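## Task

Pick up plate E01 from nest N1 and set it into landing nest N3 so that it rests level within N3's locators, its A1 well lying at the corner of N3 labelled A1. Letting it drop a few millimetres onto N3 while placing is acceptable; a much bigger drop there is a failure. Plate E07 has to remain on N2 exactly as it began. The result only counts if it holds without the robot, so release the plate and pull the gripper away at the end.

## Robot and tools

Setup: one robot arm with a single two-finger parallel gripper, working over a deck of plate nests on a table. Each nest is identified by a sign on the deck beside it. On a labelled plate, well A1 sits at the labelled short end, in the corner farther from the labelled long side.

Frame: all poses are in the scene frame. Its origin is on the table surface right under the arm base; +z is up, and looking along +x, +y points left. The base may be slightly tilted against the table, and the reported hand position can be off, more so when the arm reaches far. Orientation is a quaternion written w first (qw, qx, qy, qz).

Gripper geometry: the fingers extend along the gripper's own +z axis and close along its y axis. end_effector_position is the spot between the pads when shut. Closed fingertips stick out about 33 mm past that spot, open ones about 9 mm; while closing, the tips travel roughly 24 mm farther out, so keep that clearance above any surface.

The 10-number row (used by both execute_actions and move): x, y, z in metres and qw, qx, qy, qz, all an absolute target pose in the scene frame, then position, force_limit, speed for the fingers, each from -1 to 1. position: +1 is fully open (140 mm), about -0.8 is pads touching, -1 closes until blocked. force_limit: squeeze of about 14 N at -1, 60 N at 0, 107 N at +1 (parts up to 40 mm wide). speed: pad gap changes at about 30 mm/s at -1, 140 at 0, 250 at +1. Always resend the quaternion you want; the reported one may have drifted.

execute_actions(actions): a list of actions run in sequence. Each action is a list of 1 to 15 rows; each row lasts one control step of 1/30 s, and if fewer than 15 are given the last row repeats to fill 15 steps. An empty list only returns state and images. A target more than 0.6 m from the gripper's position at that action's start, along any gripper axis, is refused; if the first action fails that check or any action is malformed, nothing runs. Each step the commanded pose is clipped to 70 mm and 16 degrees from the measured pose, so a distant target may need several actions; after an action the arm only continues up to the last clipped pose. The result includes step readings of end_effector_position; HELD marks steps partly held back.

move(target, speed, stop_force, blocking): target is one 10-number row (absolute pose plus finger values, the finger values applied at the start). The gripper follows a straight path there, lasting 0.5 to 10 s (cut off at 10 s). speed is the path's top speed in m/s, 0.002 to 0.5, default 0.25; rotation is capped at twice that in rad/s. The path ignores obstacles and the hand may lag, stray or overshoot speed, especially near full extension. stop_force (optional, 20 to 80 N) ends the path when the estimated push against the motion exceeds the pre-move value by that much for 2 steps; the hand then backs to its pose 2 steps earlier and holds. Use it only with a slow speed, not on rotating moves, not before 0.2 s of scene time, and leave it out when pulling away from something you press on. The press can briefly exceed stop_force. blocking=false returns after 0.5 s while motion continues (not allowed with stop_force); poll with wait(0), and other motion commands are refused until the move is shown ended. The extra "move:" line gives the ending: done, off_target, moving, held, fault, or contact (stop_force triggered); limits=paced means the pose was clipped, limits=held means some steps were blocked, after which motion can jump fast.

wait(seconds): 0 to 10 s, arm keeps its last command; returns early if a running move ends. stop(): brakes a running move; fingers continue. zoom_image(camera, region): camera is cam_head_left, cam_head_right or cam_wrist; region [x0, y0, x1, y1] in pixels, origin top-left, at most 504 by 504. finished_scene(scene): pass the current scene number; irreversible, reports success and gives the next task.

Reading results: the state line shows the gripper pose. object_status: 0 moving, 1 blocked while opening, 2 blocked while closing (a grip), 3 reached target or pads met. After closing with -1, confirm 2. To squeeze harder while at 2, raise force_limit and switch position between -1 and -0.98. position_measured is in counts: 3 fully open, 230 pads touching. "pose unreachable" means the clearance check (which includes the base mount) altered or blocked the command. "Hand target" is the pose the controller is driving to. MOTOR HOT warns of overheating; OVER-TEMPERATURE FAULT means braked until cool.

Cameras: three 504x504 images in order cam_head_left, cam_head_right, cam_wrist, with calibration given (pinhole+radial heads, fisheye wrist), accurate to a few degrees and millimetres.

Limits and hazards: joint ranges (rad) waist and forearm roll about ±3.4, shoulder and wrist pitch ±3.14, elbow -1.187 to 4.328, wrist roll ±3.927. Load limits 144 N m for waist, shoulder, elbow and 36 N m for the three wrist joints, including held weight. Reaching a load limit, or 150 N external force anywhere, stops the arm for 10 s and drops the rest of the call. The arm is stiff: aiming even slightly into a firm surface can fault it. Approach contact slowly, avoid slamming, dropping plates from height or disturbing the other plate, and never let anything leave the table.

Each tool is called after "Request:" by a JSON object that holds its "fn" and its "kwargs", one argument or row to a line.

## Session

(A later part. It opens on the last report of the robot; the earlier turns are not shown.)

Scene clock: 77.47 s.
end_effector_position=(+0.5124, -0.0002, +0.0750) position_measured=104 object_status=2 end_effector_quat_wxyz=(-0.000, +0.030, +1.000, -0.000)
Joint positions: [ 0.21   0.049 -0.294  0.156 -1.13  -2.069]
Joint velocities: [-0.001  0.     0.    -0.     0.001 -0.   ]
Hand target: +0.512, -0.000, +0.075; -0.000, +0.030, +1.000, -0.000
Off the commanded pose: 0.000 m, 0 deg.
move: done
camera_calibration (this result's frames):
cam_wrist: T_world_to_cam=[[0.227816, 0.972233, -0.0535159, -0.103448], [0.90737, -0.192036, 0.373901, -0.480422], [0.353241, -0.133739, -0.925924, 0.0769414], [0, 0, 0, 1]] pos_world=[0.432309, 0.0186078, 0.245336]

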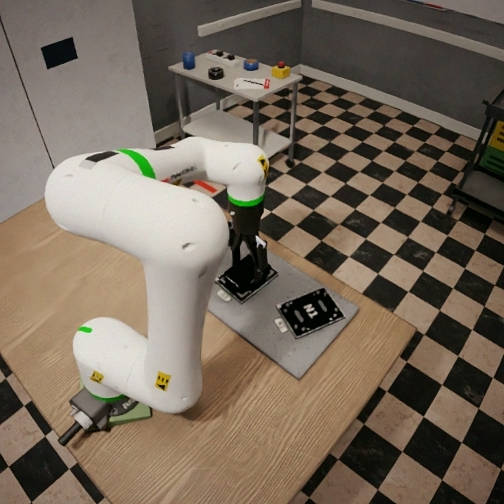

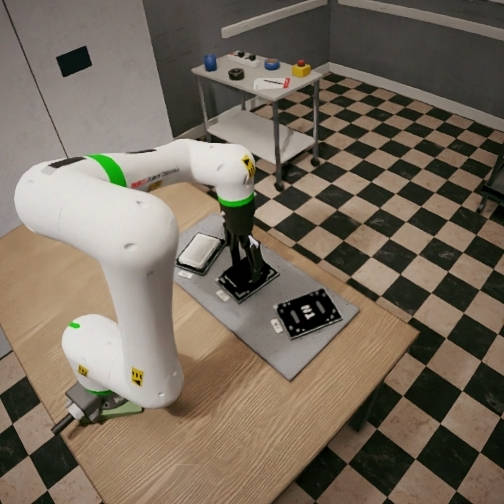

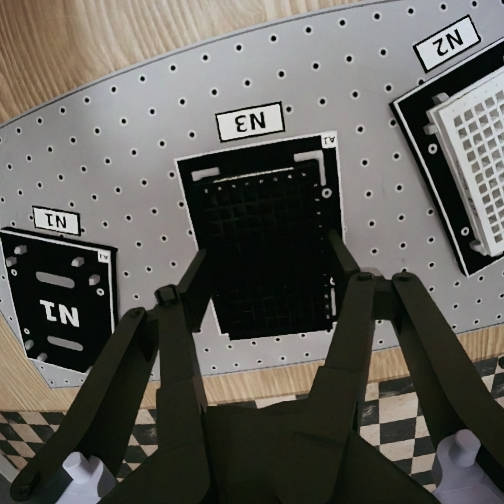

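Matches well. Lower to just above locators and check.

Request:
{"fn": "move", "kwargs": {
  "target": [0.5124,-0.0002,0.064,0,0.0297,0.9996,0,-1,-0.4,-1],
  "speed": 0.015
}}

Request:
{"fn": "zoom_image", "kwargs": {
  "camera": "cam_wrist",
  "region": [150, 125, 390, 365]
}}

Scene clock: 80.10 s.
end_effector_position=(+0.5125, -0.0002, +0.0640) position_measured=104 object_status=2 end_effector_quat_wxyz=(+0.000, +0.030, +1.000, -0.000)
Joint positions: [ 0.207  0.062 -0.308  0.157 -1.104 -2.07 ]
Joint velocities: [ 0.001  0.    -0.001  0.     0.001  0.002]
Hand target: +0.512, -0.000, +0.064; +0.000, +0.030, +1.000, -0.000
Off the commanded pose: 0.000 m, 0 deg.
move: done
camera_calibration (this result's frames):
cam_wrist: T_world_to_cam=[[0.227813, 0.972233, -0.0535222, -0.104072], [0.907362, -0.192028, 0.373925, -0.476374], [0.353265, -0.133749, -0.925913, 0.0667285], [0, 0, 0, 1]] pos_world=[0.43238, 0.01863, 0.234343]

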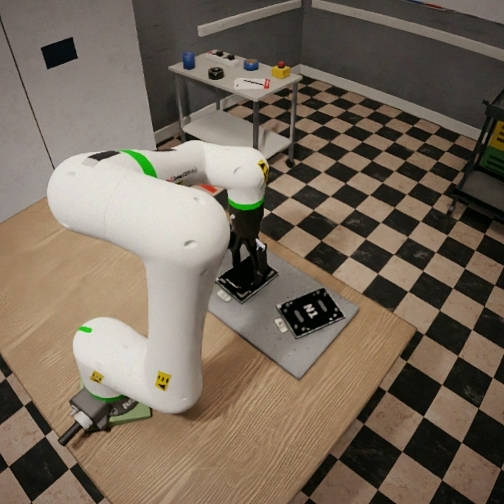

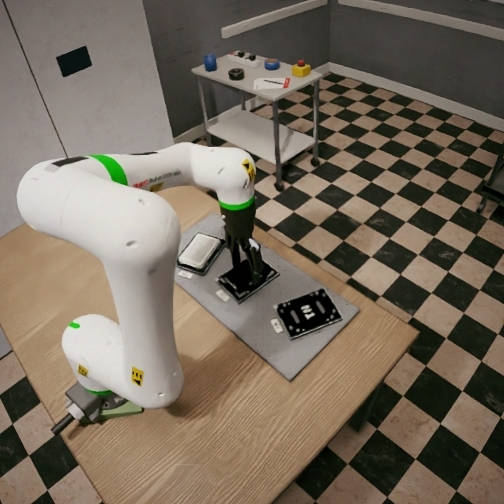

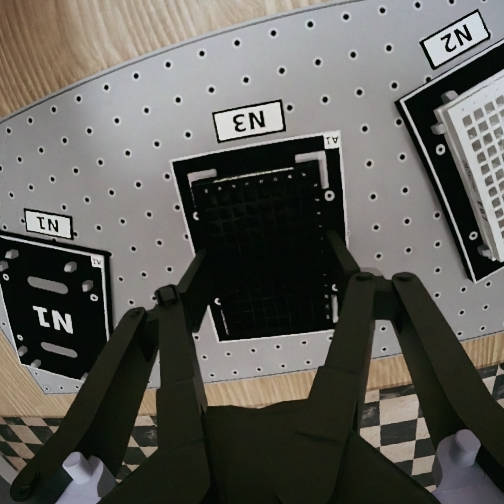

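Region (150, 125, 390, 365) of cam_wrist's 504x504 image, scaled by 2.100, with more detail than that image has.

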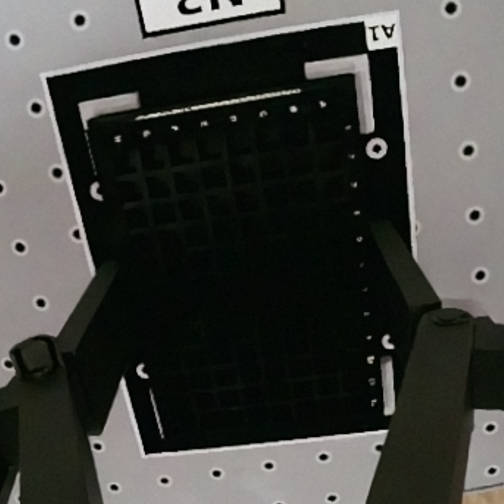

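Request:
{"fn": "move", "kwargs": {
  "target": [0.5124,-0.0002,0.0555,0,0.0297,0.9996,0,-1,-0.4,-1],
  "speed": 0.003,
  "stop_force": 20
}}

Request:
{"fn": "zoom_image", "kwargs": {
  "camera": "cam_wrist",
  "region": [150, 125, 390, 365]
}}

Scene clock: 86.07 s.
end_effector_position=(+0.5125, -0.0002, +0.0555) position_measured=104 object_status=2 end_effector_quat_wxyz=(+0.000, +0.030, +1.000, -0.000)
Joint positions: [ 0.204  0.071 -0.319  0.159 -1.083 -2.071]
Joint velocities: [-0.     0.     0.    -0.001  0.    -0.   ]
Hand target: +0.512, -0.000, +0.055; +0.000, +0.030, +1.000, -0.000
Off the commanded pose: 0.000 m, 0 deg.
move: done
camera_calibration (this result's frames):
cam_wrist: T_world_to_cam=[[0.227815, 0.972233, -0.0535052, -0.104528], [0.907354, -0.192033, 0.37394, -0.473188], [0.353283, -0.133737, -0.925908, 0.0588491], [0, 0, 0, 1]] pos_world=[0.432372, 0.0186286, 0.22584]

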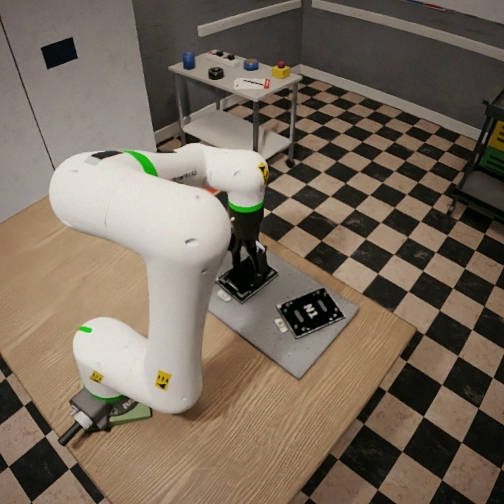

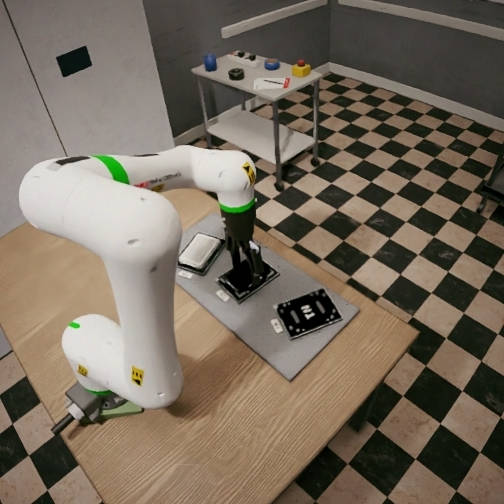

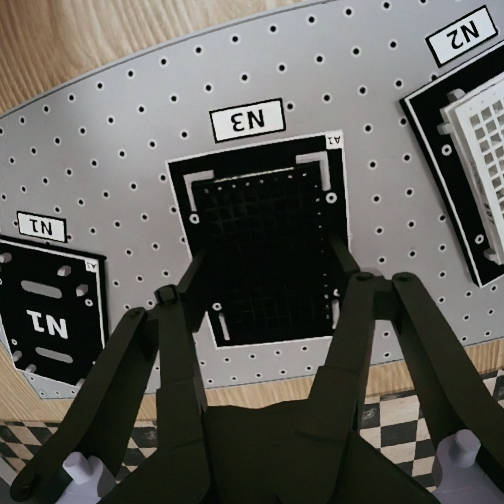

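Region (150, 125, 390, 365) of cam_wrist's 504x504 image, scaled by 2.100, with more detail than that image has.

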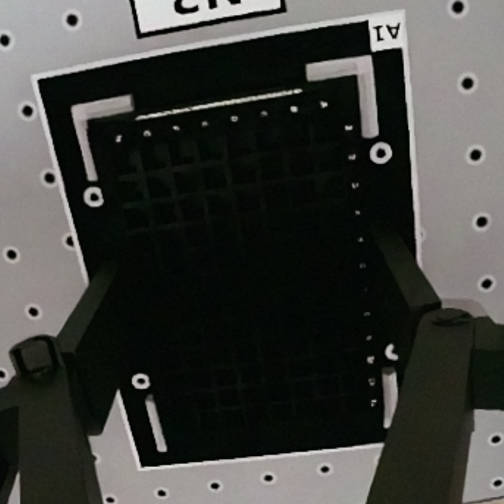

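Request:
{"fn": "move", "kwargs": {
  "target": [0.5124,-0.0002,0.0545,0,0.0297,0.9996,0,-1,-0.4,-1],
  "speed": 0.003,
  "stop_force": 20
}}

Request:
{"fn": "move", "kwargs": {
  "target": [0.5124,-0.0002,0.0547,0,0.0297,0.9996,0,0.5,-0.4,-1],
  "speed": 0.003
}}

Request:
{"fn": "move", "kwargs": {
  "target": [0.60,-0.0002,0.2,0,0.0297,0.9996,0,0.5,-0.4,-1],
  "speed": 0.15
}}

Scene clock: 91.07 s.
end_effector_position=(+0.5125, -0.0002, +0.0548) position_measured=104 object_status=2 end_effector_quat_wxyz=(+0.000, +0.030, +1.000, +0.000)
Joint positions: [ 0.204  0.072 -0.32   0.159 -1.081 -2.071]
Joint velocities: [-0.     0.     0.001  0.    -0.    -0.001]
Hand target: +0.512, -0.000, +0.055; +0.000, +0.030, +1.000, +0.000
Off the commanded pose: 0.000 m, 0 deg.
move: contact
camera_calibration (this result's frames):
cam_wrist: T_world_to_cam=[[0.227814, 0.972237, -0.0534495, -0.104571], [0.907302, -0.192033, 0.374067, -0.472916], [0.353418, -0.133712, -0.92586, 0.0580808], [0, 0, 0, 1]] pos_world=[0.432373, 0.0186177, 0.225088]

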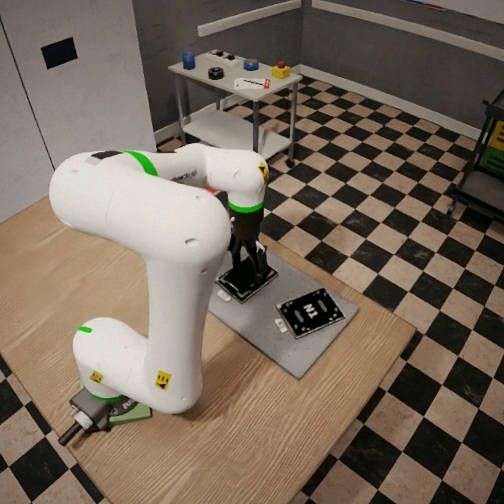

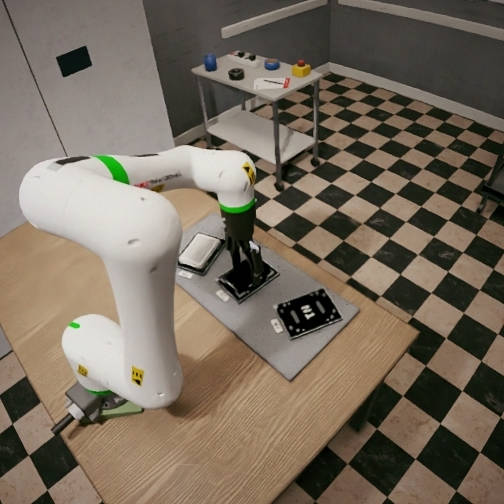

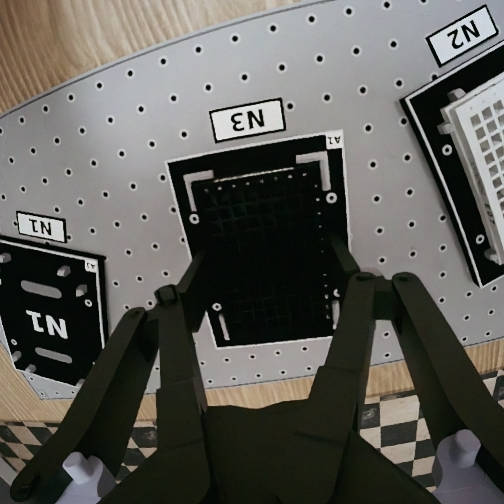

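Scene clock: 92.07 s.
end_effector_position=(+0.5124, -0.0002, +0.0547) position_measured=66 object_status=0 end_effector_quat_wxyz=(-0.000, +0.030, +1.000, -0.000)
Joint positions: [ 0.204  0.072 -0.32   0.159 -1.081 -2.071]
Joint velocities: [-0.    -0.    -0.     0.001  0.    -0.001]
Hand target: +0.512, -0.000, +0.055; -0.000, +0.030, +1.000, +0.000
Off the commanded pose: 0.000 m, 0 deg.
move: done
camera_calibration (this result's frames):
cam_wrist: T_world_to_cam=[[0.227789, 0.972235, -0.0535876, -0.1045], [0.907387, -0.191988, 0.373886, -0.472843], [0.353216, -0.133792, -0.925925, 0.0581527], [0, 0, 0, 1]] pos_world=[0.432315, 0.0185983, 0.225034]

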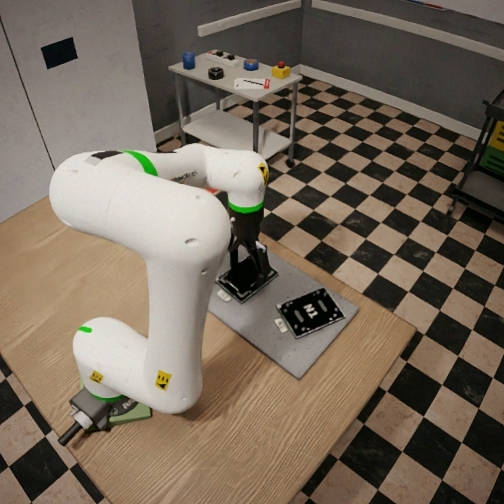

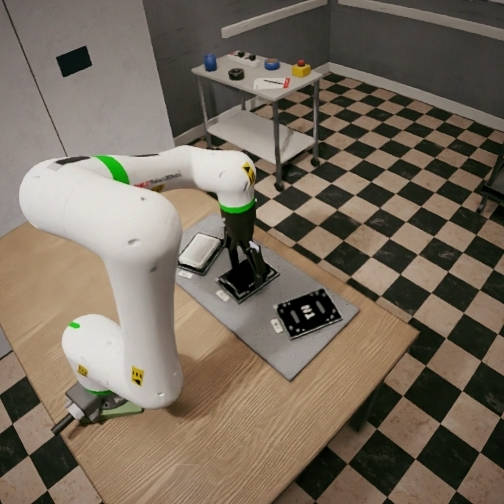

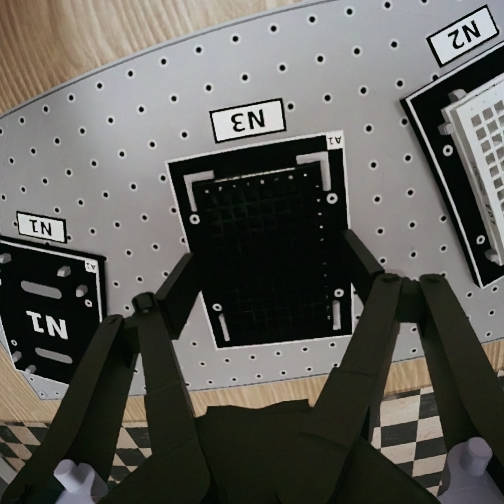

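Scene clock: 93.60 s.
end_effector_position=(+0.5991, -0.0007, +0.2003) position_measured=66 object_status=3 end_effector_quat_wxyz=(-0.000, +0.030, +1.000, -0.000)
Joint positions: [ 0.183  0.178  0.174  0.139 -1.462 -1.99 ]
Joint velocities: [ 0.     0.001  0.002 -0.    -0.001  0.   ]
Hand target: +0.599, -0.001, +0.200; +0.000, +0.030, +1.000, -0.000
Off the commanded pose: 0.001 m, 0 deg.
move: done
camera_calibration (this result's frames):
cam_wrist: T_world_to_cam=[[0.227799, 0.972234, -0.0535551, -0.115969], [0.907377, -0.192006, 0.373898, -0.606113], [0.353234, -0.133768, -0.925922, 0.162289], [0, 0, 0, 1]] pos_world=[0.519065, 0.0180806, 0.370681]

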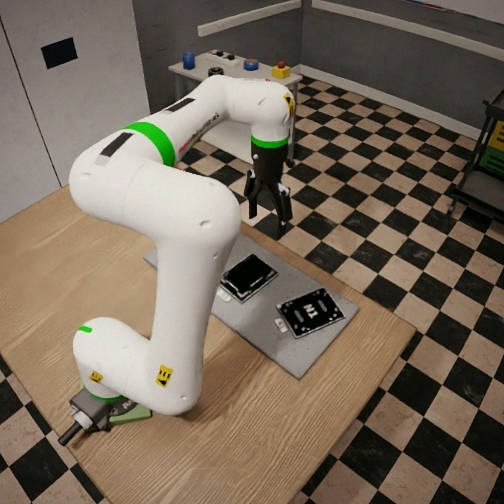

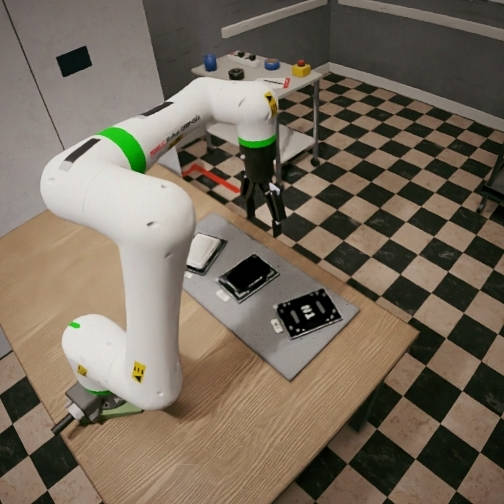

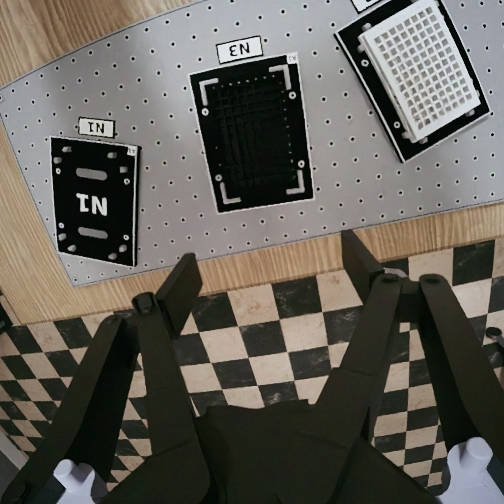

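All four locators visible; seated.

Request:
{"fn": "finished_scene", "kwargs": {
  "scene": 1
}}

The scene is finished: the task was done.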